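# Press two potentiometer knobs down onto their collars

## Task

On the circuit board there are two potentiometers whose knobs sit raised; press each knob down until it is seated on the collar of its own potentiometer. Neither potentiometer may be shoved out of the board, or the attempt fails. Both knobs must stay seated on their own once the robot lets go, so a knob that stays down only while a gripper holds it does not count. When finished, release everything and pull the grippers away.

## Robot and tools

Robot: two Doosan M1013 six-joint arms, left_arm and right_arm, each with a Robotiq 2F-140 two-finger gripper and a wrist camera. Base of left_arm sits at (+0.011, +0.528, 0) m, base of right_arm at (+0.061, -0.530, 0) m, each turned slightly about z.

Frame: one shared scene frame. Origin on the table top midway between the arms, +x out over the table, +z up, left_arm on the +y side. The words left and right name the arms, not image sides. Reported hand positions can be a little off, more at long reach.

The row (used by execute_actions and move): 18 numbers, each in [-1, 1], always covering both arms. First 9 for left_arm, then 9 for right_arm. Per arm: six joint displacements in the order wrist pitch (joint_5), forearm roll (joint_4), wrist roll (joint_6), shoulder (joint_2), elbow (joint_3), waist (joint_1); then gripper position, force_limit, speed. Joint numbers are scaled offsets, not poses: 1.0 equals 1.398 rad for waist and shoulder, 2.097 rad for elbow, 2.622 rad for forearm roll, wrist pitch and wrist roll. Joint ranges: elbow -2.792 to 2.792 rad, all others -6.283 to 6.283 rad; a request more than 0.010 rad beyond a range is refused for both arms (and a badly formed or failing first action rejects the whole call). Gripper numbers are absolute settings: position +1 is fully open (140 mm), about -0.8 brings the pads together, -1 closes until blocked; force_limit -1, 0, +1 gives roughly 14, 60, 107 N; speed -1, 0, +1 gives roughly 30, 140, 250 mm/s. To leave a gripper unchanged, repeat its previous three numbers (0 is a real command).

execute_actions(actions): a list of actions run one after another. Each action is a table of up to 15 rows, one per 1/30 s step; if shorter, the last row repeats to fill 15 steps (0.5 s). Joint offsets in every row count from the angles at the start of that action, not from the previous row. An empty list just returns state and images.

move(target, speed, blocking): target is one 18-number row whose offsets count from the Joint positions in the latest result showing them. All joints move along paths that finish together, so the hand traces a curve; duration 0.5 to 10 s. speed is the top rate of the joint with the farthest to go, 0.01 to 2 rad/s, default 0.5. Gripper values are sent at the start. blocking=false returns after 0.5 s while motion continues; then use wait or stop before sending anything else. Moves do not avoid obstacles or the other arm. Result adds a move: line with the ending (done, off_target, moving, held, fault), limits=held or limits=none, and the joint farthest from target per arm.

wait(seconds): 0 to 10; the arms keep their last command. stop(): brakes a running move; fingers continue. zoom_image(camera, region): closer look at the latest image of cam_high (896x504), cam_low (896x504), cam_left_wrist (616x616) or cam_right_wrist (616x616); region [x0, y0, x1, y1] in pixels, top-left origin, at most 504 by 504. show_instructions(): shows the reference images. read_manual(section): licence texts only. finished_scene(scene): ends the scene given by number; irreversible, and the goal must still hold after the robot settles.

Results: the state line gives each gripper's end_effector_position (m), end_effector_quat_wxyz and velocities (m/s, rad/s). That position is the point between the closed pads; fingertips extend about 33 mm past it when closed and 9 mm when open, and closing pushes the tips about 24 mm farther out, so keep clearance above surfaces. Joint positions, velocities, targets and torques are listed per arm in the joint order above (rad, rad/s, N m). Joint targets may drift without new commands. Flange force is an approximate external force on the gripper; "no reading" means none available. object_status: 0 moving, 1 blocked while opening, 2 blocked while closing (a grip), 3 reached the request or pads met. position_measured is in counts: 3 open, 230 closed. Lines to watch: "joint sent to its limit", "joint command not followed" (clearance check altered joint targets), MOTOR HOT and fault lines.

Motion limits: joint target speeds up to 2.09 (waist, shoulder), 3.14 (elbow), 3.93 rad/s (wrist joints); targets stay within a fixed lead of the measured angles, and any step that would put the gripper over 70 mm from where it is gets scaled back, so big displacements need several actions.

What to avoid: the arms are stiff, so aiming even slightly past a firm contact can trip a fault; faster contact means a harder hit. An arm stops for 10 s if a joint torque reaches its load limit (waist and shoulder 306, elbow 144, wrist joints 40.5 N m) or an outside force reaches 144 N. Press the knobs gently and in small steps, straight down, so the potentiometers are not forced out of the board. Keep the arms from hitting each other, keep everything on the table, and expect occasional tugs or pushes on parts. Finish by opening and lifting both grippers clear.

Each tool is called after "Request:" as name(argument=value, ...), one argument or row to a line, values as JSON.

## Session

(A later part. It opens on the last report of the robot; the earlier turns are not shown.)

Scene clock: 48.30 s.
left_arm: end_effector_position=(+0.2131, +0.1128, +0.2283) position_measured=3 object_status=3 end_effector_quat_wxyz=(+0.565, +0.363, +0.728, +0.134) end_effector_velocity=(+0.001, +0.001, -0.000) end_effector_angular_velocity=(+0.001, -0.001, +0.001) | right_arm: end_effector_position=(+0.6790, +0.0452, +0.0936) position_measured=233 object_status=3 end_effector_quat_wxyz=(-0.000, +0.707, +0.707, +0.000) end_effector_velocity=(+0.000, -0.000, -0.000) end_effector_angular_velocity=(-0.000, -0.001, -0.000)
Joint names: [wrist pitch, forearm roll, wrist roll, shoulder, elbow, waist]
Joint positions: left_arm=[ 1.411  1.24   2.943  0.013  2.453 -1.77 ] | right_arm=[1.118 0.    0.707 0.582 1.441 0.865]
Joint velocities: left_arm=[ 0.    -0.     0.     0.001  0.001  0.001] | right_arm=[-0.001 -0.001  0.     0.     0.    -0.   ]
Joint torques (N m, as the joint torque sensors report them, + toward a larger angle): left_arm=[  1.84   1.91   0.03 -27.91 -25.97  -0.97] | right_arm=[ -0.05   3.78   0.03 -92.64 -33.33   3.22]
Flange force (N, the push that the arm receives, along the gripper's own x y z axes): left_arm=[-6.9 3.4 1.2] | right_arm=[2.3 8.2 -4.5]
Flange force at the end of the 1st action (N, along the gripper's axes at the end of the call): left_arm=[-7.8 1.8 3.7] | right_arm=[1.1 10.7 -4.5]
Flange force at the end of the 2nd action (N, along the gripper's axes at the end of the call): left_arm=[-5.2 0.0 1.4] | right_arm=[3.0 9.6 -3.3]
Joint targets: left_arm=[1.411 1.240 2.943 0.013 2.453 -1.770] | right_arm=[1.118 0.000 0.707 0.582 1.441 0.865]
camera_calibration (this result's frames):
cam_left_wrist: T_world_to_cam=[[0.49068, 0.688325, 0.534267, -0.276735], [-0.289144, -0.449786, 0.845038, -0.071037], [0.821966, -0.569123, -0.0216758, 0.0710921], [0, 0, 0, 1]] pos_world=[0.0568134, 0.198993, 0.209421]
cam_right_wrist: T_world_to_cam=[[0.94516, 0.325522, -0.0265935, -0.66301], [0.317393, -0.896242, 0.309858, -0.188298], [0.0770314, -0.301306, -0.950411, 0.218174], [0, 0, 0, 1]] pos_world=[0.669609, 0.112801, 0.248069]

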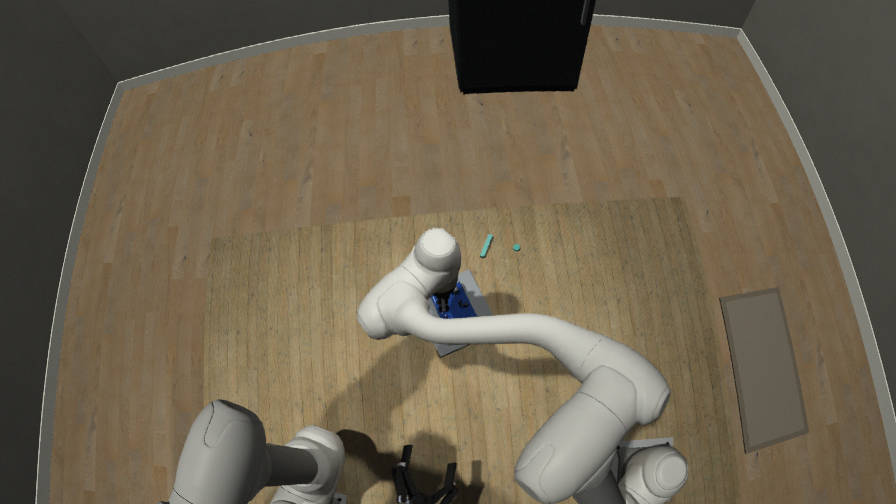

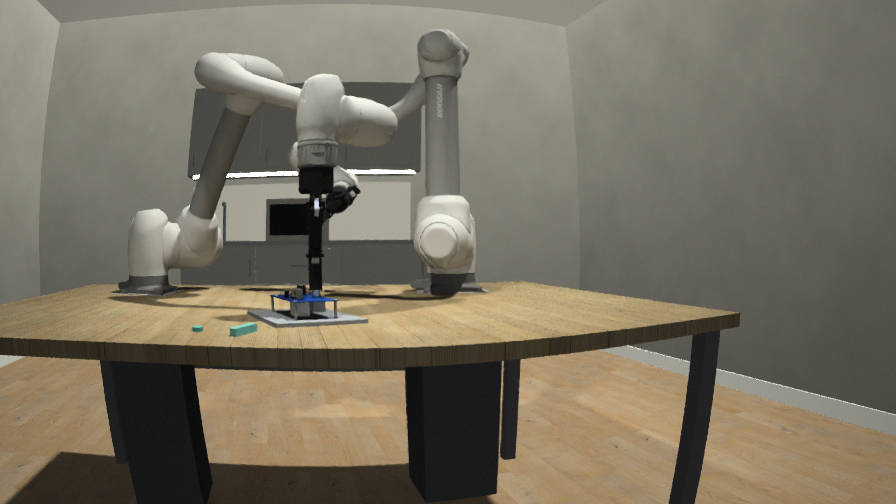

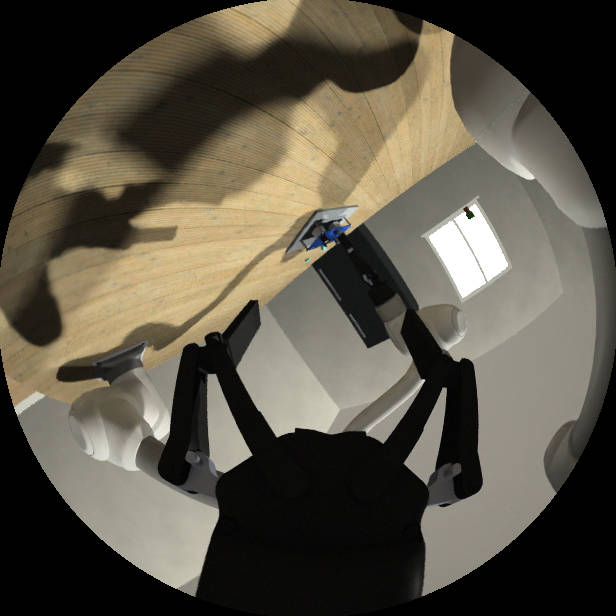

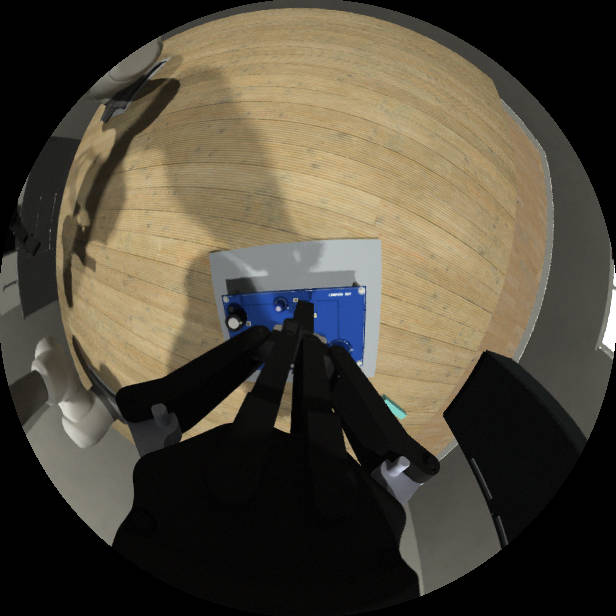

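Request:
execute_actions(
  actions=[
    [[0,0,0,0,0,0,1,0,0,-0.000581,0,0,0.00048,0.000406,0,-1,0,0.5]],
    [[0,0,0,0,0,0,1,0,0,-0.000581,0,0,0.00048,0.000406,0,-1,0,0.5]],
  ],
)

Request:
zoom_image(
  camera="cam_low",
  region=[306, 286, 326, 301],
)

Scene clock: 49.80 s.
left_arm: end_effector_position=(+0.2131, +0.1128, +0.2283) position_measured=3 object_status=3 end_effector_quat_wxyz=(+0.565, +0.363, +0.728, +0.134) end_effector_velocity=(+0.000, +0.000, -0.000) end_effector_angular_velocity=(-0.000, +0.001, -0.001) | right_arm: end_effector_position=(+0.6790, +0.0451, +0.0916) position_measured=233 object_status=3 end_effector_quat_wxyz=(-0.000, +0.707, +0.707, +0.000) end_effector_velocity=(+0.001, -0.000, +0.000) end_effector_angular_velocity=(-0.001, -0.001, +0.003)
Joint names: [wrist pitch, forearm roll, wrist roll, shoulder, elbow, waist]
Joint positions: left_arm=[ 1.411  1.24   2.943  0.013  2.453 -1.77 ] | right_arm=[1.115 0.    0.707 0.583 1.443 0.865]
Joint velocities: left_arm=[-0.001  0.    -0.    -0.001  0.001  0.   ] | right_arm=[ 0.    -0.002 -0.002 -0.    -0.    -0.   ]
Joint torques (N m, as the joint torque sensors report them, + toward a larger angle): left_arm=[  1.73   1.84  -0.04 -28.11 -26.56  -1.26] | right_arm=[  0.13   4.    -0.27 -92.92 -33.01   2.93]
Flange force (N, the push that the arm receives, along the gripper's own x y z axes): left_arm=[-6.0 3.6 2.1] | right_arm=[3.4 8.3 -4.4]
Flange force at the end of the 1st action (N, along the gripper's axes at the end of the call): left_arm=[-6.5 0.6 -0.2] | right_arm=[-0.1 9.6 -3.2]
Joint targets: left_arm=[1.411 1.240 2.943 0.013 2.453 -1.770] | right_arm=[1.115 0.000 0.707 0.583 1.443 0.865]
camera_calibration (this result's frames):
cam_left_wrist: T_world_to_cam=[[0.49068, 0.688325, 0.534267, -0.276735], [-0.289144, -0.449785, 0.845038, -0.071037], [0.821966, -0.569124, -0.0216757, 0.0710921], [0, 0, 0, 1]] pos_world=[0.0568134, 0.198993, 0.209421]
cam_right_wrist: T_world_to_cam=[[0.945161, 0.325522, -0.0265867, -0.663018], [0.317391, -0.896244, 0.309856, -0.187701], [0.0770367, -0.301302, -0.950412, 0.216285], [0, 0, 0, 1]] pos_world=[0.669572, 0.112768, 0.246093]

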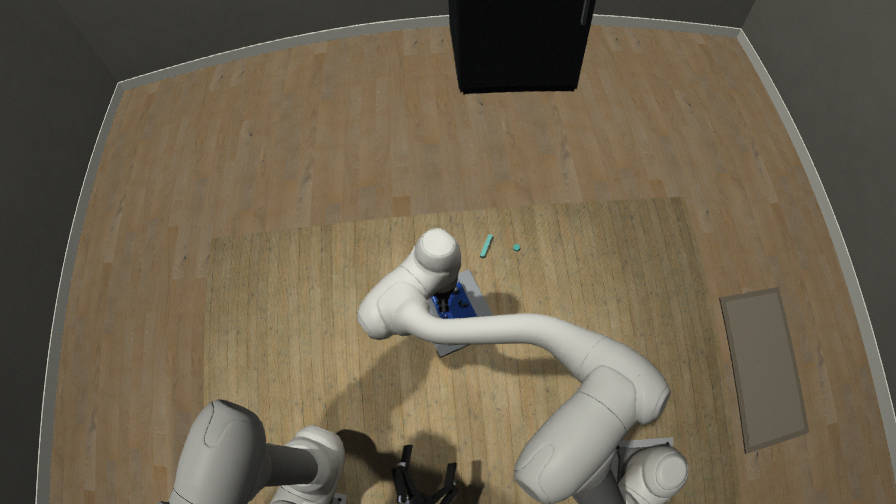

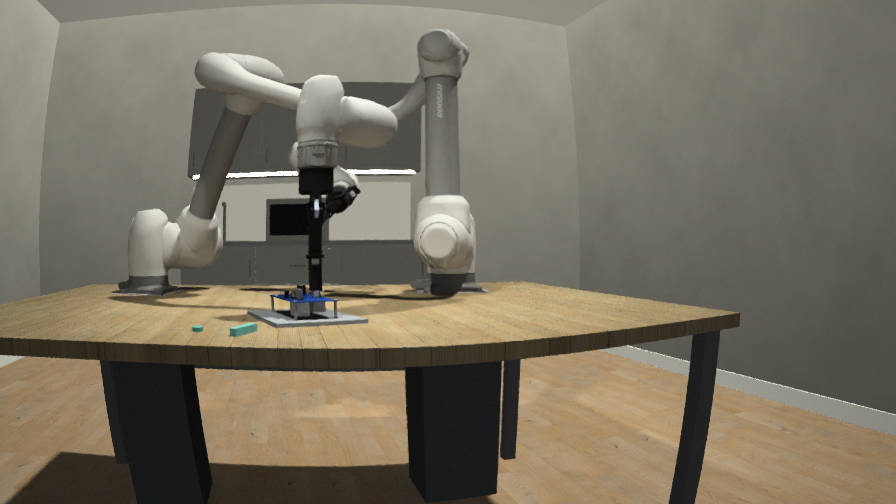

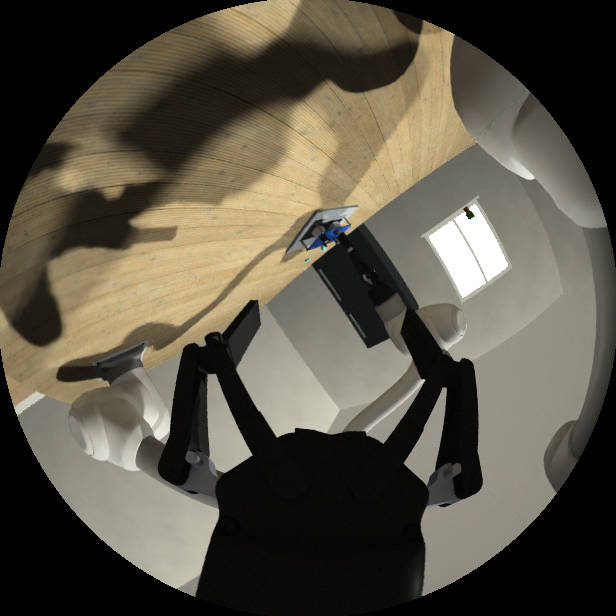

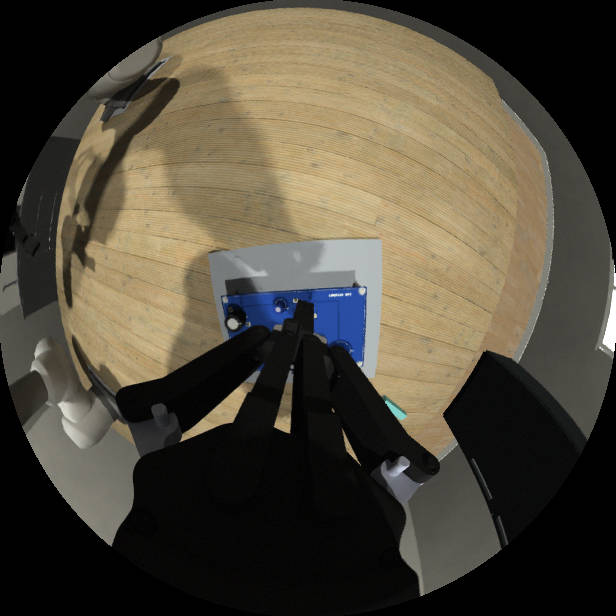

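Region (306, 286, 326, 301) of cam_low's 896x504 image, scaled by 25.200, with more detail than that image has; it fills the top 378 rows of this view, and the rest is white.

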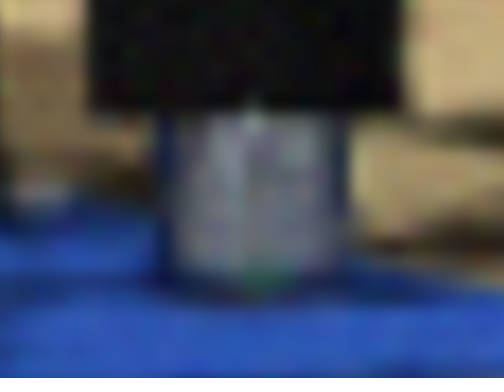

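Request:
execute_actions(
  actions=[
    [[0,0,0,0,0,0,1,0,0,0.00232,0,0,-0.00192,-0.00162,0,-1,0,0.5]],
  ],
)

Request:
zoom_image(
  camera="cam_low",
  region=[306, 286, 326, 301],
)

Scene clock: 50.53 s.
left_arm: end_effector_position=(+0.2131, +0.1128, +0.2283) position_measured=3 object_status=3 end_effector_quat_wxyz=(+0.565, +0.363, +0.728, +0.134) end_effector_velocity=(-0.000, -0.001, +0.000) end_effector_angular_velocity=(-0.000, +0.000, -0.000) | right_arm: end_effector_position=(+0.6790, +0.0452, +0.0955) position_measured=233 object_status=3 end_effector_quat_wxyz=(-0.000, +0.707, +0.707, +0.000) end_effector_velocity=(+0.000, +0.000, +0.001) end_effector_angular_velocity=(+0.000, -0.001, -0.000)
Joint names: [wrist pitch, forearm roll, wrist roll, shoulder, elbow, waist]
Joint positions: left_arm=[ 1.411  1.24   2.943  0.013  2.453 -1.77 ] | right_arm=[1.121 0.    0.707 0.581 1.439 0.865]
Joint velocities: left_arm=[-0.     0.     0.     0.001 -0.001 -0.   ] | right_arm=[ 0.    -0.     0.    -0.    -0.001 -0.   ]
Joint torques (N m, as the joint torque sensors report them, + toward a larger angle): left_arm=[  1.81   2.01   0.07 -28.74 -26.18  -1.45] | right_arm=[  0.09   4.05   0.2  -96.01 -37.     5.1 ]
Flange force (N, the push that the arm receives, along the gripper's own x y z axes): left_arm=[-6.6 1.8 2.7] | right_arm=[-2.2 6.9 1.0]
Joint targets: left_arm=[1.411 1.240 2.943 0.013 2.453 -1.770] | right_arm=[1.121 0.000 0.707 0.581 1.439 0.865]
camera_calibration (this result's frames):
cam_left_wrist: T_world_to_cam=[[0.49068, 0.688325, 0.534267, -0.276735], [-0.289144, -0.449785, 0.845038, -0.0710371], [0.821966, -0.569124, -0.0216756, 0.0710921], [0, 0, 0, 1]] pos_world=[0.0568134, 0.198993, 0.209421]
cam_right_wrist: T_world_to_cam=[[0.945159, 0.325522, -0.0266464, -0.662979], [0.317406, -0.896231, 0.309877, -0.1889], [0.0769904, -0.301341, -0.950403, 0.220046], [0, 0, 0, 1]] pos_world=[0.669638, 0.112825, 0.250002]

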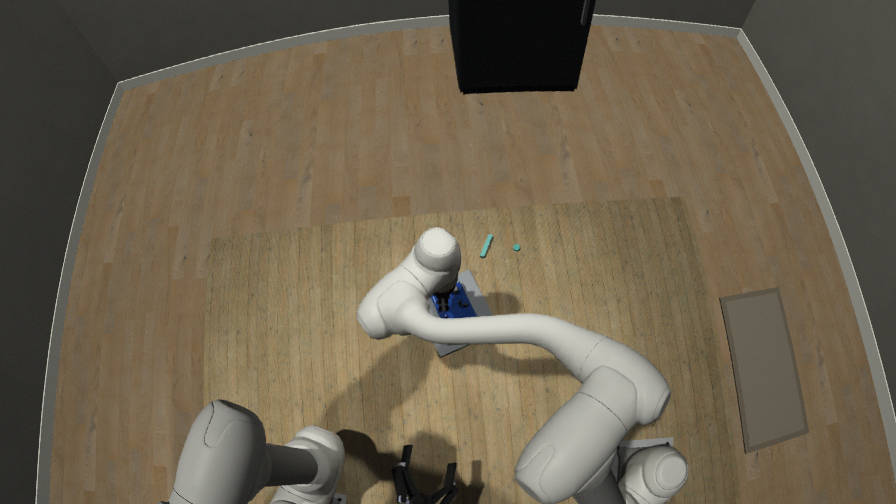

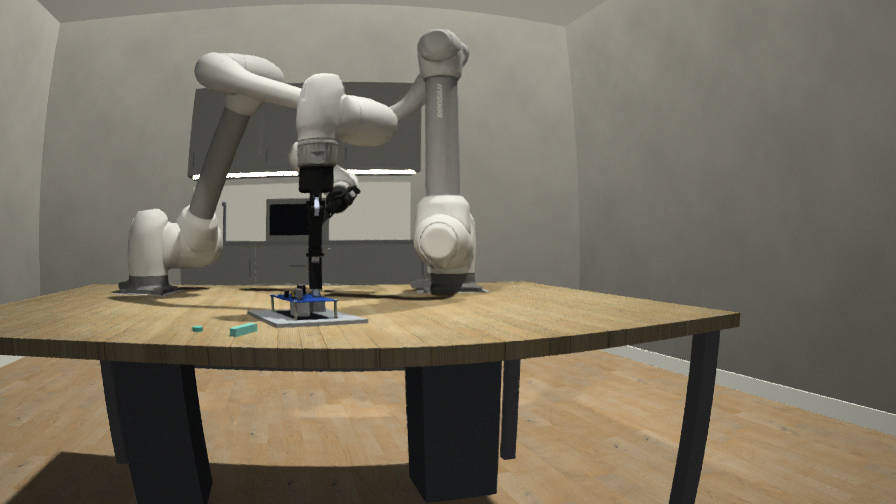

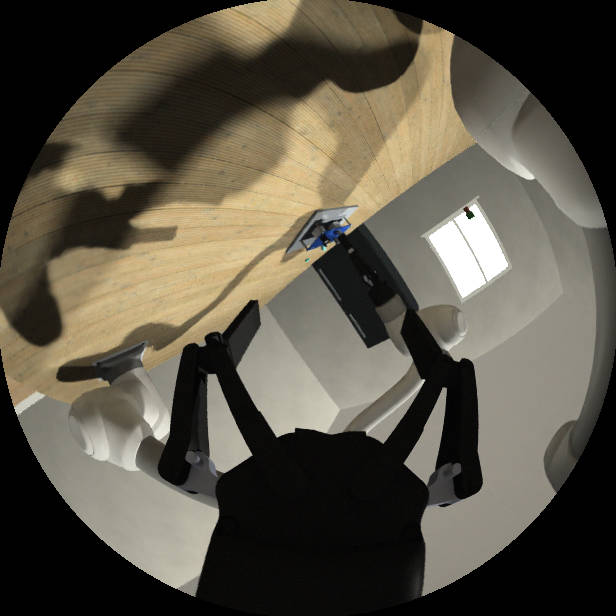

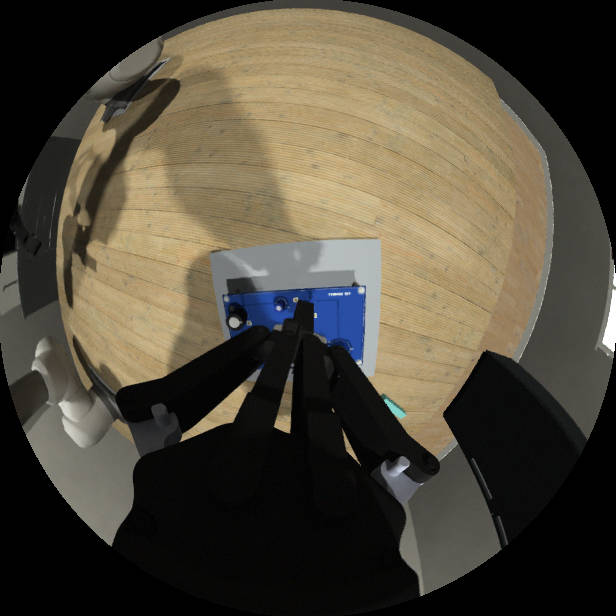

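Region (306, 286, 326, 301) of cam_low's 896x504 image, scaled by 25.200, with more detail than that image has; it fills the top 378 rows of this view, and the rest is white.

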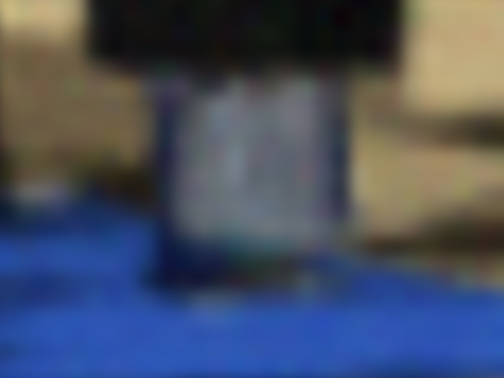

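Request:
execute_actions(
  actions=[
    [[0,0,0,0,0,0,1,0,0,-0.00203,0,0,0.00168,0.00142,0,-1,0,0.5]],
    [[0,0,0,0,0,0,1,0,0,-0.00029,0,0,0.00024,0.000203,0,-1,0,0.5]],
    [[0,0,0,0,0,0,1,0,0,-0.00029,0,0,0.00024,0.000203,0,-1,0,0.5]],
    [[0,0,0,0,0,0,1,0,0,-0.00029,0,0,0.00024,0.000203,0,-1,0,0.5]],
    [[0,0,0,0,0,0,1,0,0,-0.000175,0,0,0.000144,0.000122,0,-1,0,0.5]],
  ],
)

Request:
zoom_image(
  camera="cam_low",
  region=[306, 286, 326, 301],
)

Scene clock: 53.47 s.
left_arm: end_effector_position=(+0.2131, +0.1128, +0.2283) position_measured=3 object_status=3 end_effector_quat_wxyz=(+0.565, +0.363, +0.728, +0.134) end_effector_velocity=(-0.000, -0.000, -0.000) end_effector_angular_velocity=(-0.001, +0.001, -0.000) | right_arm: end_effector_position=(+0.6790, +0.0451, +0.0904) position_measured=233 object_status=3 end_effector_quat_wxyz=(-0.000, +0.707, +0.707, +0.000) end_effector_velocity=(+0.000, +0.000, +0.000) end_effector_angular_velocity=(+0.001, +0.000, -0.001)
Joint names: [wrist pitch, forearm roll, wrist roll, shoulder, elbow, waist]
Joint positions: left_arm=[ 1.411  1.24   2.943  0.013  2.453 -1.77 ] | right_arm=[1.113 0.    0.707 0.584 1.444 0.865]
Joint velocities: left_arm=[-0.001 -0.    -0.     0.    -0.001  0.   ] | right_arm=[ 0.     0.001  0.     0.    -0.001 -0.   ]
Joint torques (N m, as the joint torque sensors report them, + toward a larger angle): left_arm=[  1.55   2.08  -0.16 -28.55 -25.9   -0.56] | right_arm=[  0.55   4.2   -0.18 -91.48 -33.86   2.83]
Flange force (N, the push that the arm receives, along the gripper's own x y z axes): left_arm=[-6.8 2.2 -0.7] | right_arm=[0.2 4.9 -4.0]
Flange force at the end of the 1st action (N, along the gripper's axes at the end of the call): left_arm=[-6.2 2.5 1.2] | right_arm=[3.4 10.0 -2.1]
Flange force at the end of the 2nd action (N, along the gripper's axes at the end of the call): left_arm=[-6.1 1.7 0.4] | right_arm=[-1.8 6.1 -4.3]
Flange force at the end of the 3rd action (N, along the gripper's axes at the end of the call): left_arm=[-5.9 -1.1 1.6] | right_arm=[4.1 9.0 -3.1]
Flange force at the end of the 4th action (N, along the gripper's axes at the end of the call): left_arm=[-5.5 -1.9 2.8] | right_arm=[3.3 3.7 -2.1]
Joint targets: left_arm=[1.411 1.240 2.943 0.013 2.453 -1.770] | right_arm=[1.113 0.000 0.707 0.584 1.444 0.865]
camera_calibration (this result's frames):
cam_left_wrist: T_world_to_cam=[[0.49068, 0.688325, 0.534267, -0.276735], [-0.289144, -0.449785, 0.845038, -0.071037], [0.821966, -0.569124, -0.0216757, 0.0710921], [0, 0, 0, 1]] pos_world=[0.0568134, 0.198993, 0.209421]
cam_right_wrist: T_world_to_cam=[[0.945161, 0.325524, -0.026543, -0.663038], [0.31738, -0.896253, 0.30984, -0.187306], [0.0770709, -0.301273, -0.950418, 0.215057], [0, 0, 0, 1]] pos_world=[0.669551, 0.112752, 0.24483]

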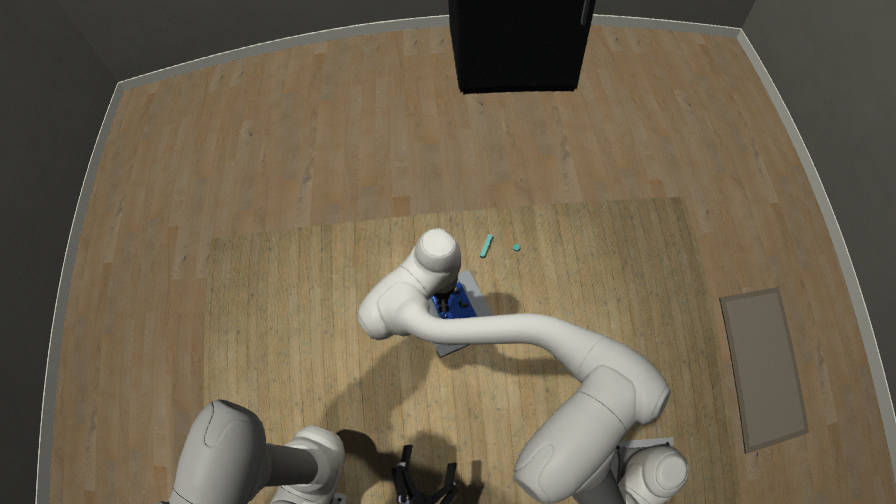

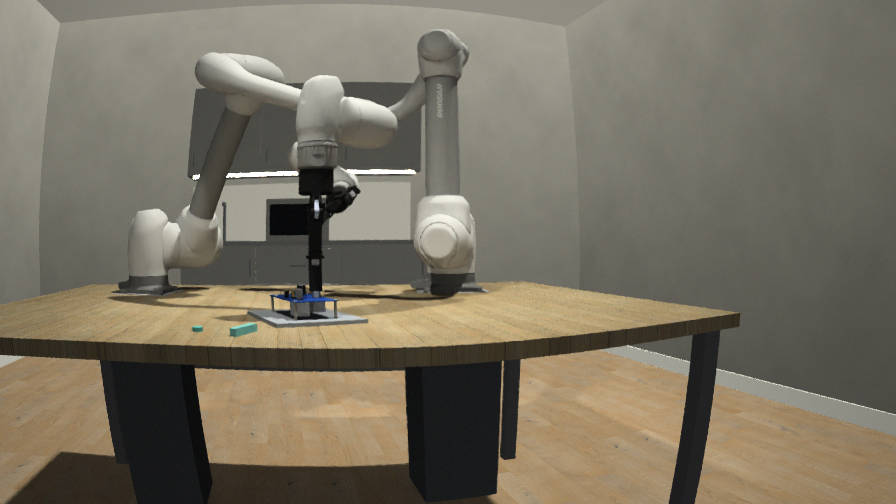

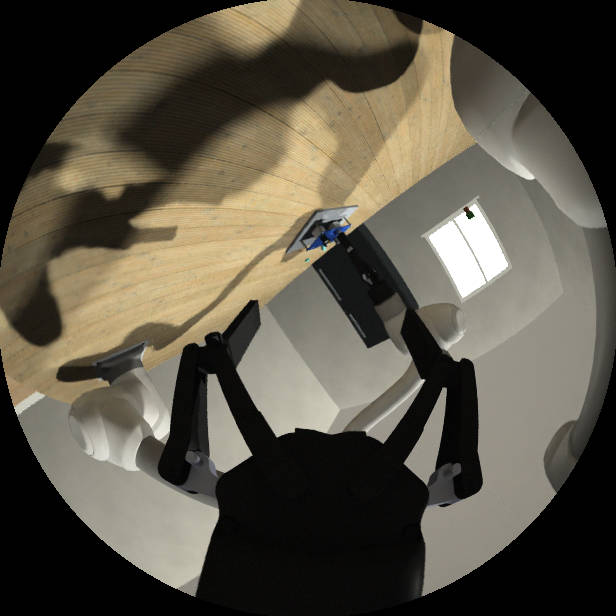

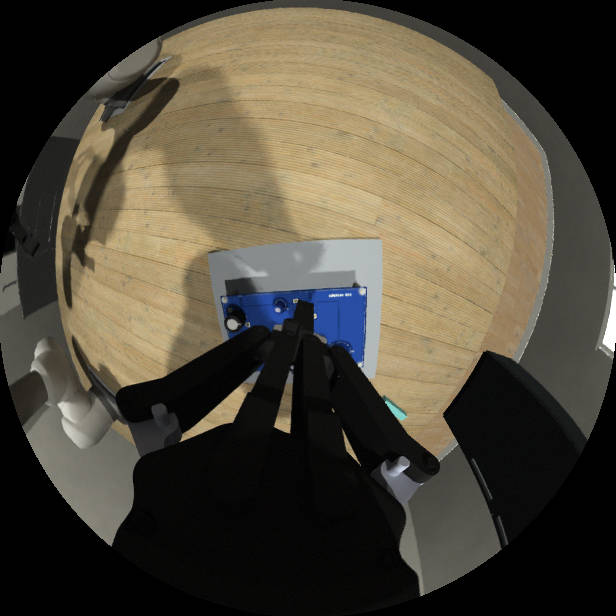

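Region (306, 286, 326, 301) of cam_low's 896x504 image, scaled by 25.200, with more detail than that image has; it fills the top 378 rows of this view, and the rest is white.

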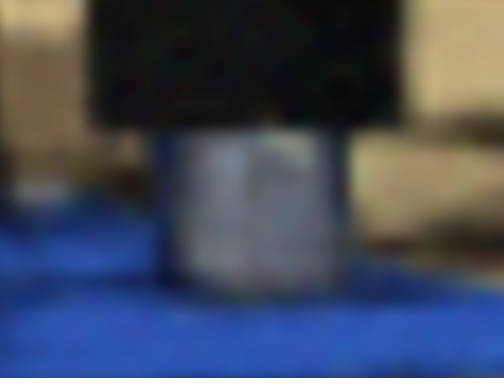

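Request:
execute_actions(
  actions=[
    [[0,0,0,0,0,0,1,0,0,-0.00015,0,0,0.00012,0.000102,0,-1,0,0.5]],
    [[0,0,0,0,0,0,1,0,0,-0.00015,0,0,0.00012,0.000102,0,-1,0,0.5]],
    [[0,0,0,0,0,0,1,0,0,0,0,0,0,0,0,-1,0,0.5]],
  ],
)

Scene clock: 55.13 s.
left_arm: end_effector_position=(+0.2131, +0.1128, +0.2283) position_measured=3 object_status=3 end_effector_quat_wxyz=(+0.565, +0.363, +0.728, +0.134) end_effector_velocity=(-0.000, +0.000, +0.000) end_effector_angular_velocity=(+0.000, -0.000, -0.000) | right_arm: end_effector_position=(+0.6790, +0.0451, +0.0899) position_measured=233 object_status=3 end_effector_quat_wxyz=(-0.000, +0.707, +0.707, +0.000) end_effector_velocity=(-0.000, +0.000, +0.000) end_effector_angular_velocity=(+0.001, +0.000, -0.001)
Joint names: [wrist pitch, forearm roll, wrist roll, shoulder, elbow, waist]
Joint positions: left_arm=[ 1.411  1.24   2.943  0.013  2.453 -1.77 ] | right_arm=[1.112 0.    0.707 0.584 1.444 0.865]
Joint velocities: left_arm=[ 0.  0. -0.  0.  0. -0.] | right_arm=[ 0.     0.001  0.001 -0.    -0.001  0.   ]
Joint torques (N m, as the joint torque sensors report them, + toward a larger angle): left_arm=[  1.84   1.97   0.07 -28.73 -26.3   -0.41] | right_arm=[  0.82   4.27   0.03 -91.7  -32.47   3.53]
Flange force (N, the push that the arm receives, along the gripper's own x y z axes): left_arm=[-5.3 1.5 0.1] | right_arm=[1.7 8.0 -4.7]
Flange force at the end of the 1st action (N, along the gripper's axes at the end of the call): left_arm=[-5.8 0.1 2.5] | right_arm=[-0.4 7.6 -4.9]
Flange force at the end of the 2nd action (N, along the gripper's axes at the end of the call): left_arm=[-5.6 5.1 -0.9] | right_arm=[2.7 7.5 -5.5]
Joint targets: left_arm=[1.411 1.240 2.943 0.013 2.453 -1.770] | right_arm=[1.112 0.000 0.707 0.584 1.444 0.865]
camera_calibration (this result's frames):
cam_left_wrist: T_world_to_cam=[[0.49068, 0.688325, 0.534267, -0.276736], [-0.289144, -0.449786, 0.845038, -0.071037], [0.821966, -0.569123, -0.0216756, 0.071092], [0, 0, 0, 1]] pos_world=[0.0568135, 0.198993, 0.209421]
cam_right_wrist: T_world_to_cam=[[0.945162, 0.325524, -0.0265194, -0.663048], [0.317374, -0.896258, 0.309831, -0.18715], [0.0770893, -0.301257, -0.950422, 0.214574], [0, 0, 0, 1]] pos_world=[0.669543, 0.112745, 0.244337]

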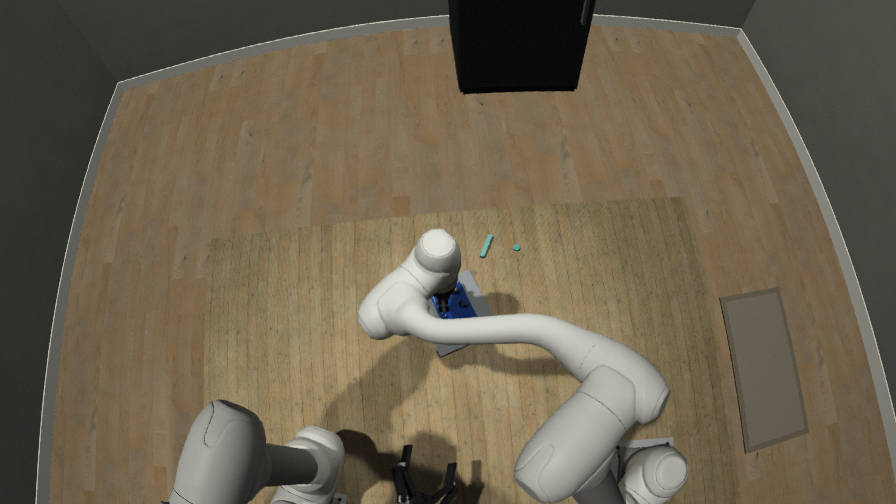

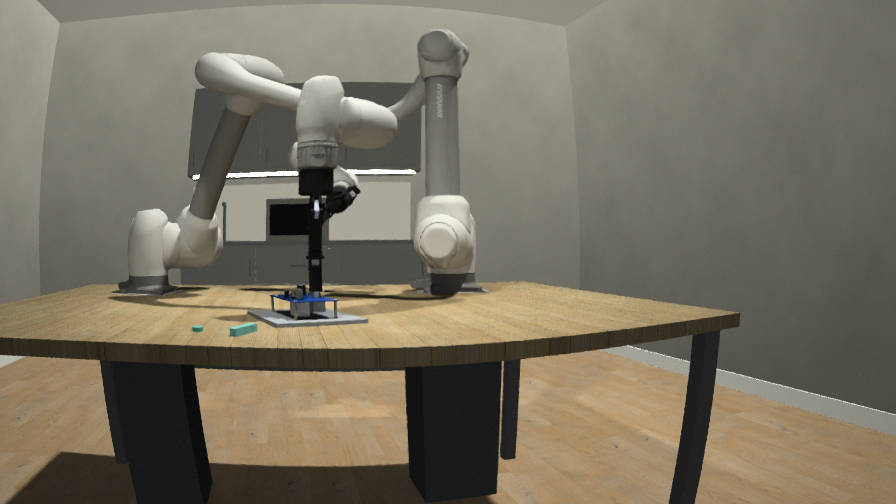

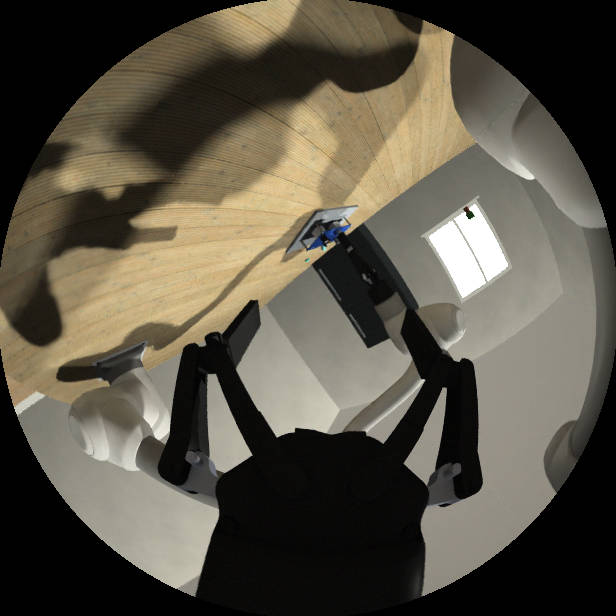

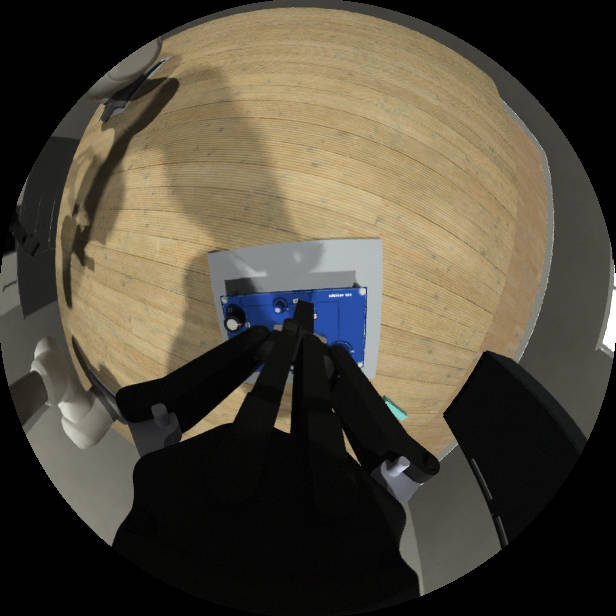

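Request:
execute_actions(
  actions=[
    [[0,0,0,0,0,0,1,0,0,0.0035,0,0,-0.0029,-0.00244,0,-1,0,0.5]],
  ],
)

Request:
zoom_image(
  camera="cam_low",
  region=[306, 286, 326, 301],
)

Scene clock: 55.83 s.
left_arm: end_effector_position=(+0.2131, +0.1128, +0.2283) position_measured=3 object_status=3 end_effector_quat_wxyz=(+0.565, +0.363, +0.728, +0.134) end_effector_velocity=(-0.000, -0.000, +0.000) end_effector_angular_velocity=(-0.001, -0.000, -0.000) | right_arm: end_effector_position=(+0.6791, +0.0452, +0.0958) position_measured=233 object_status=3 end_effector_quat_wxyz=(-0.000, +0.707, +0.707, +0.000) end_effector_velocity=(+0.000, +0.000, +0.001) end_effector_angular_velocity=(-0.000, -0.001, -0.000)
Joint names: [wrist pitch, forearm roll, wrist roll, shoulder, elbow, waist]
Joint positions: left_arm=[ 1.411  1.24   2.943  0.013  2.453 -1.77 ] | right_arm=[1.121 0.    0.707 0.58  1.439 0.865]
Joint velocities: left_arm=[ 0.     0.     0.     0.    -0.001 -0.   ] | right_arm=[ 0.001 -0.001  0.    -0.    -0.001 -0.   ]
Joint torques (N m, as the joint torque sensors report them, + toward a larger angle): left_arm=[  1.97   1.97  -0.02 -29.63 -26.46  -1.7 ] | right_arm=[  0.05   3.85  -0.44 -95.83 -37.63   3.01]
Flange force (N, the push that the arm receives, along the gripper's own x y z axes): left_arm=[-6.3 -0.2 4.1] | right_arm=[-0.9 3.5 1.3]
Joint targets: left_arm=[1.411 1.240 2.943 0.013 2.453 -1.770] | right_arm=[1.122 0.000 0.707 0.580 1.439 0.865]
camera_calibration (this result's frames):
cam_left_wrist: T_world_to_cam=[[0.49068, 0.688325, 0.534267, -0.276736], [-0.289144, -0.449785, 0.845038, -0.071037], [0.821966, -0.569123, -0.0216756, 0.0710919], [0, 0, 0, 1]] pos_world=[0.0568135, 0.198993, 0.209421]
cam_right_wrist: T_world_to_cam=[[0.945159, 0.325526, -0.0265841, -0.663], [0.317394, -0.896243, 0.309854, -0.188955], [0.0770399, -0.301299, -0.950412, 0.220254], [0, 0, 0, 1]] pos_world=[0.669645, 0.112836, 0.250255]

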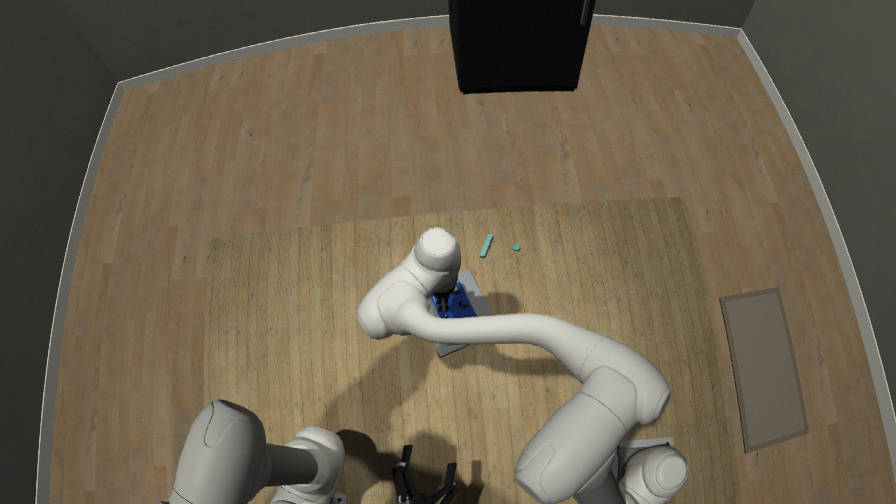

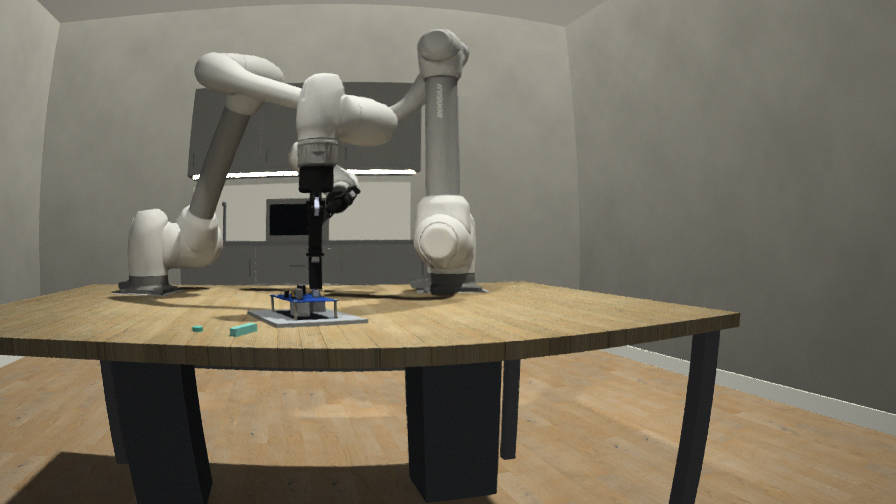

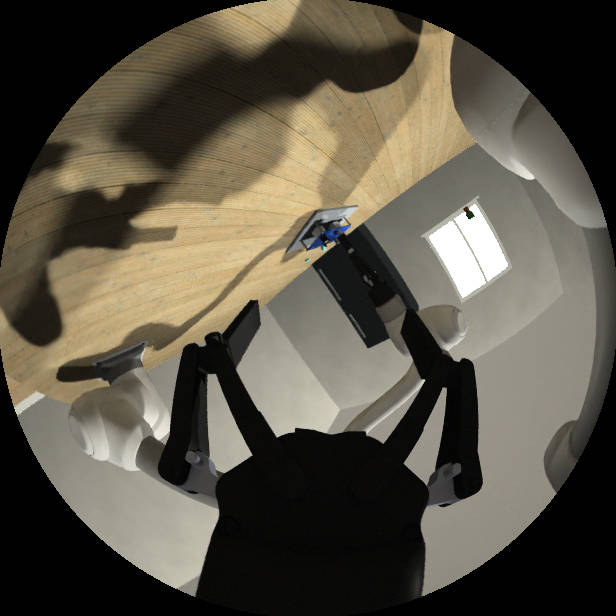

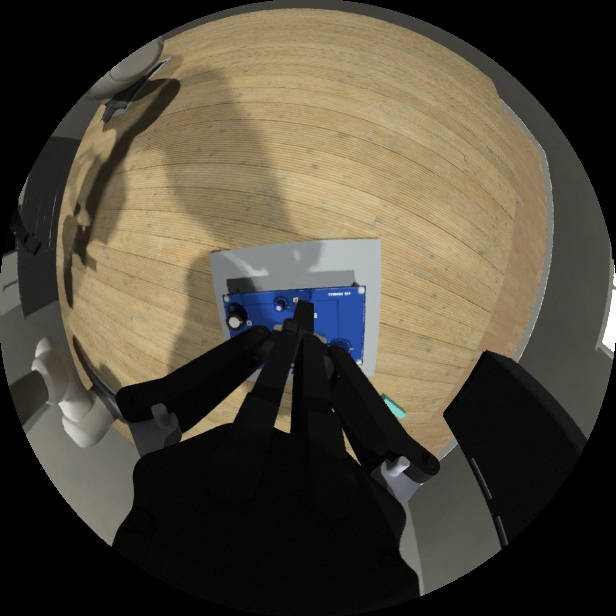

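Region (306, 286, 326, 301) of cam_low's 896x504 image, scaled by 25.200, with more detail than that image has; it fills the top 378 rows of this view, and the rest is white.

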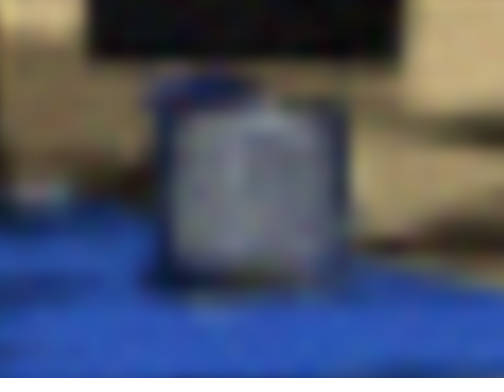

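Request:
move(
  target=[0,0,0,0,0,0,1,0,0,0.06,0,0,-0.12,0.0,-0.25,-1,0,0.5],
  speed=0.8,
)

Request:
zoom_image(
  camera="cam_low",
  region=[285, 280, 330, 305],
)

Request:
zoom_image(
  camera="cam_low",
  region=[306, 286, 326, 301],
)

Scene clock: 57.57 s.
left_arm: end_effector_position=(+0.2131, +0.1128, +0.2283) position_measured=3 object_status=3 end_effector_quat_wxyz=(+0.565, +0.363, +0.728, +0.134) end_effector_velocity=(+0.000, +0.001, -0.001) end_effector_angular_velocity=(+0.002, +0.000, -0.001) | right_arm: end_effector_position=(+0.7876, -0.2203, +0.2328) position_measured=233 object_status=3 end_effector_quat_wxyz=(+0.001, +0.819, +0.574, +0.005) end_effector_velocity=(+0.000, -0.001, +0.001) end_effector_angular_velocity=(-0.000, -0.000, -0.002)
Joint names: [wrist pitch, forearm roll, wrist roll, shoulder, elbow, waist]
Joint positions: left_arm=[ 1.411  1.24   2.943  0.013  2.453 -1.77 ] | right_arm=[1.279 0.    0.707 0.413 1.439 0.516]
Joint velocities: left_arm=[-0.001  0.     0.    -0.     0.002 -0.   ] | right_arm=[ 0.001 -0.     0.001 -0.001 -0.    -0.002]
Joint torques (N m, as the joint torque sensors report them, + toward a larger angle): left_arm=[  1.74   2.02  -0.01 -28.61 -26.14  -0.67] | right_arm=[ -0.07   4.46   0.17 -83.84 -40.25   5.73]
Flange force (N, the push that the arm receives, along the gripper's own x y z axes): left_arm=[-5.4 1.9 0.5] | right_arm=[-3.4 7.1 1.2]
Joint targets: left_arm=[1.411 1.240 2.943 0.013 2.453 -1.770] | right_arm=[1.279 0.000 0.707 0.413 1.439 0.515]
move: done; limits=none; left_arm: farthest joint: the waist, 0.000 radians from its target (0.000 radians at the start); right_arm: farthest joint: the shoulder, 0.001 radians from its target (0.168 radians at the start)
camera_calibration (this result's frames):
cam_left_wrist: T_world_to_cam=[[0.49068, 0.688325, 0.534267, -0.276735], [-0.289144, -0.449785, 0.845038, -0.071037], [0.821966, -0.569124, -0.0216757, 0.0710921], [0, 0, 0, 1]] pos_world=[0.0568134, 0.198993, 0.209421]
cam_right_wrist: T_world_to_cam=[[0.999704, -0.0175612, -0.0168156, -0.796347], [-0.01157, -0.951885, 0.306239, -0.25614], [-0.0213845, -0.305953, -0.951806, 0.3389], [0, 0, 0, 1]] pos_world=[0.800395, -0.154113, 0.387616]

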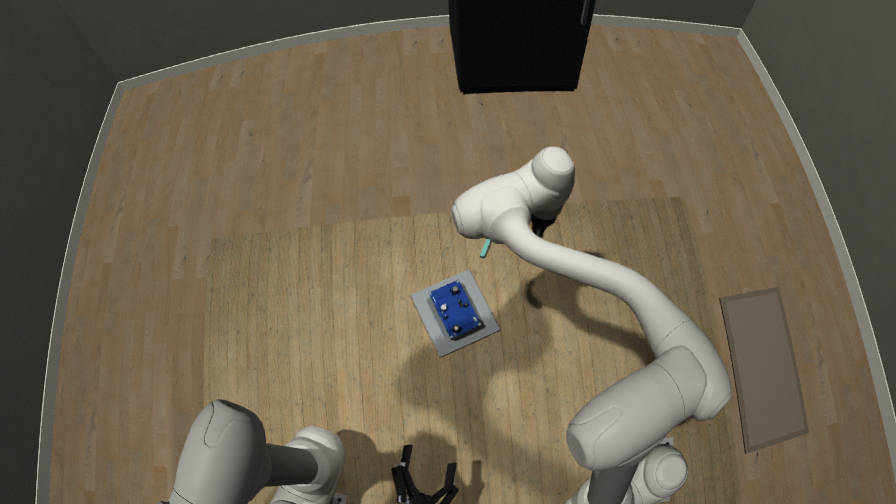

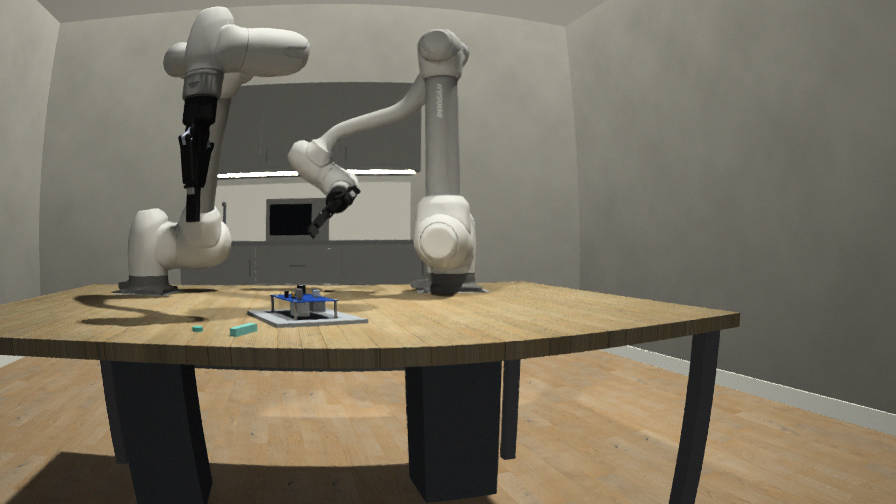

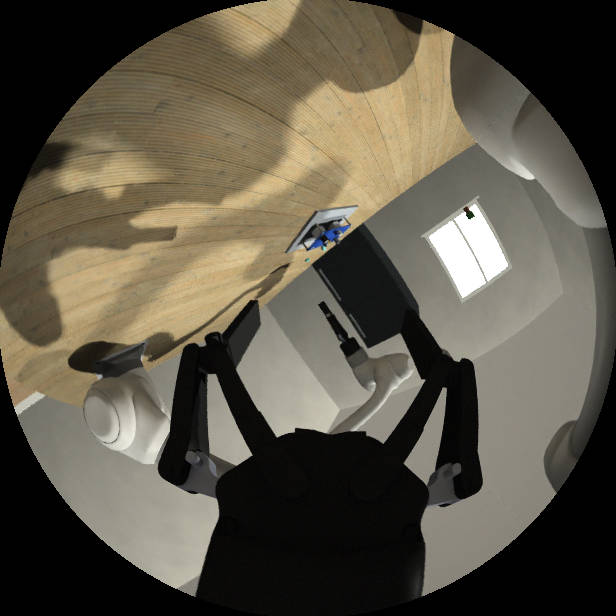

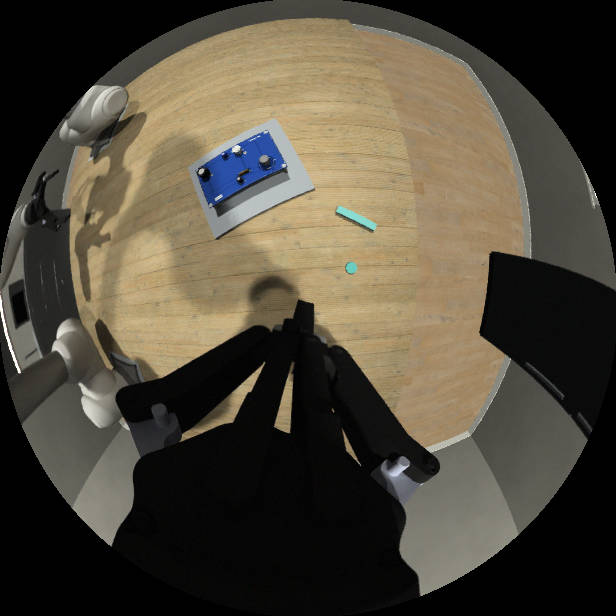

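Region (285, 280, 330, 305) of cam_low's 896x504 image, scaled by 11.200, with more detail than that image has.

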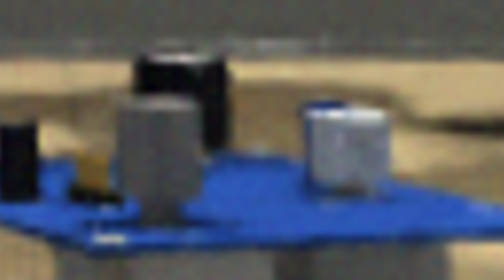

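Region (306, 286, 326, 301) of cam_low's 896x504 image, scaled by 25.200, with more detail than that image has; it fills the top 378 rows of this view, and the rest is white.

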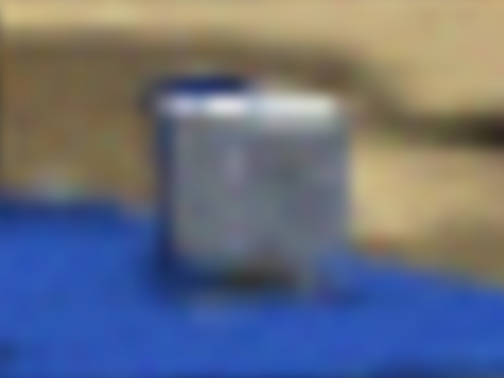

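Request:
zoom_image(
  camera="cam_low",
  region=[265, 280, 345, 325],
)

Region (265, 280, 345, 325) of cam_low's 896x504 image, scaled by 6.300, with more detail than that image has; it fills the top 284 rows of this view, and the rest is white.

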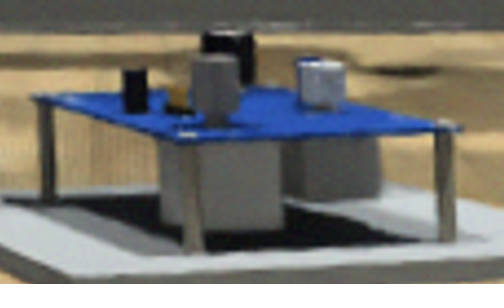

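Both knobs sit on their collars with no shaft showing. The pot bodies are still flush under the board, and the arm is clear.

Request:
finished_scene(
  scene=2,
)

The scene is finished: the task was done.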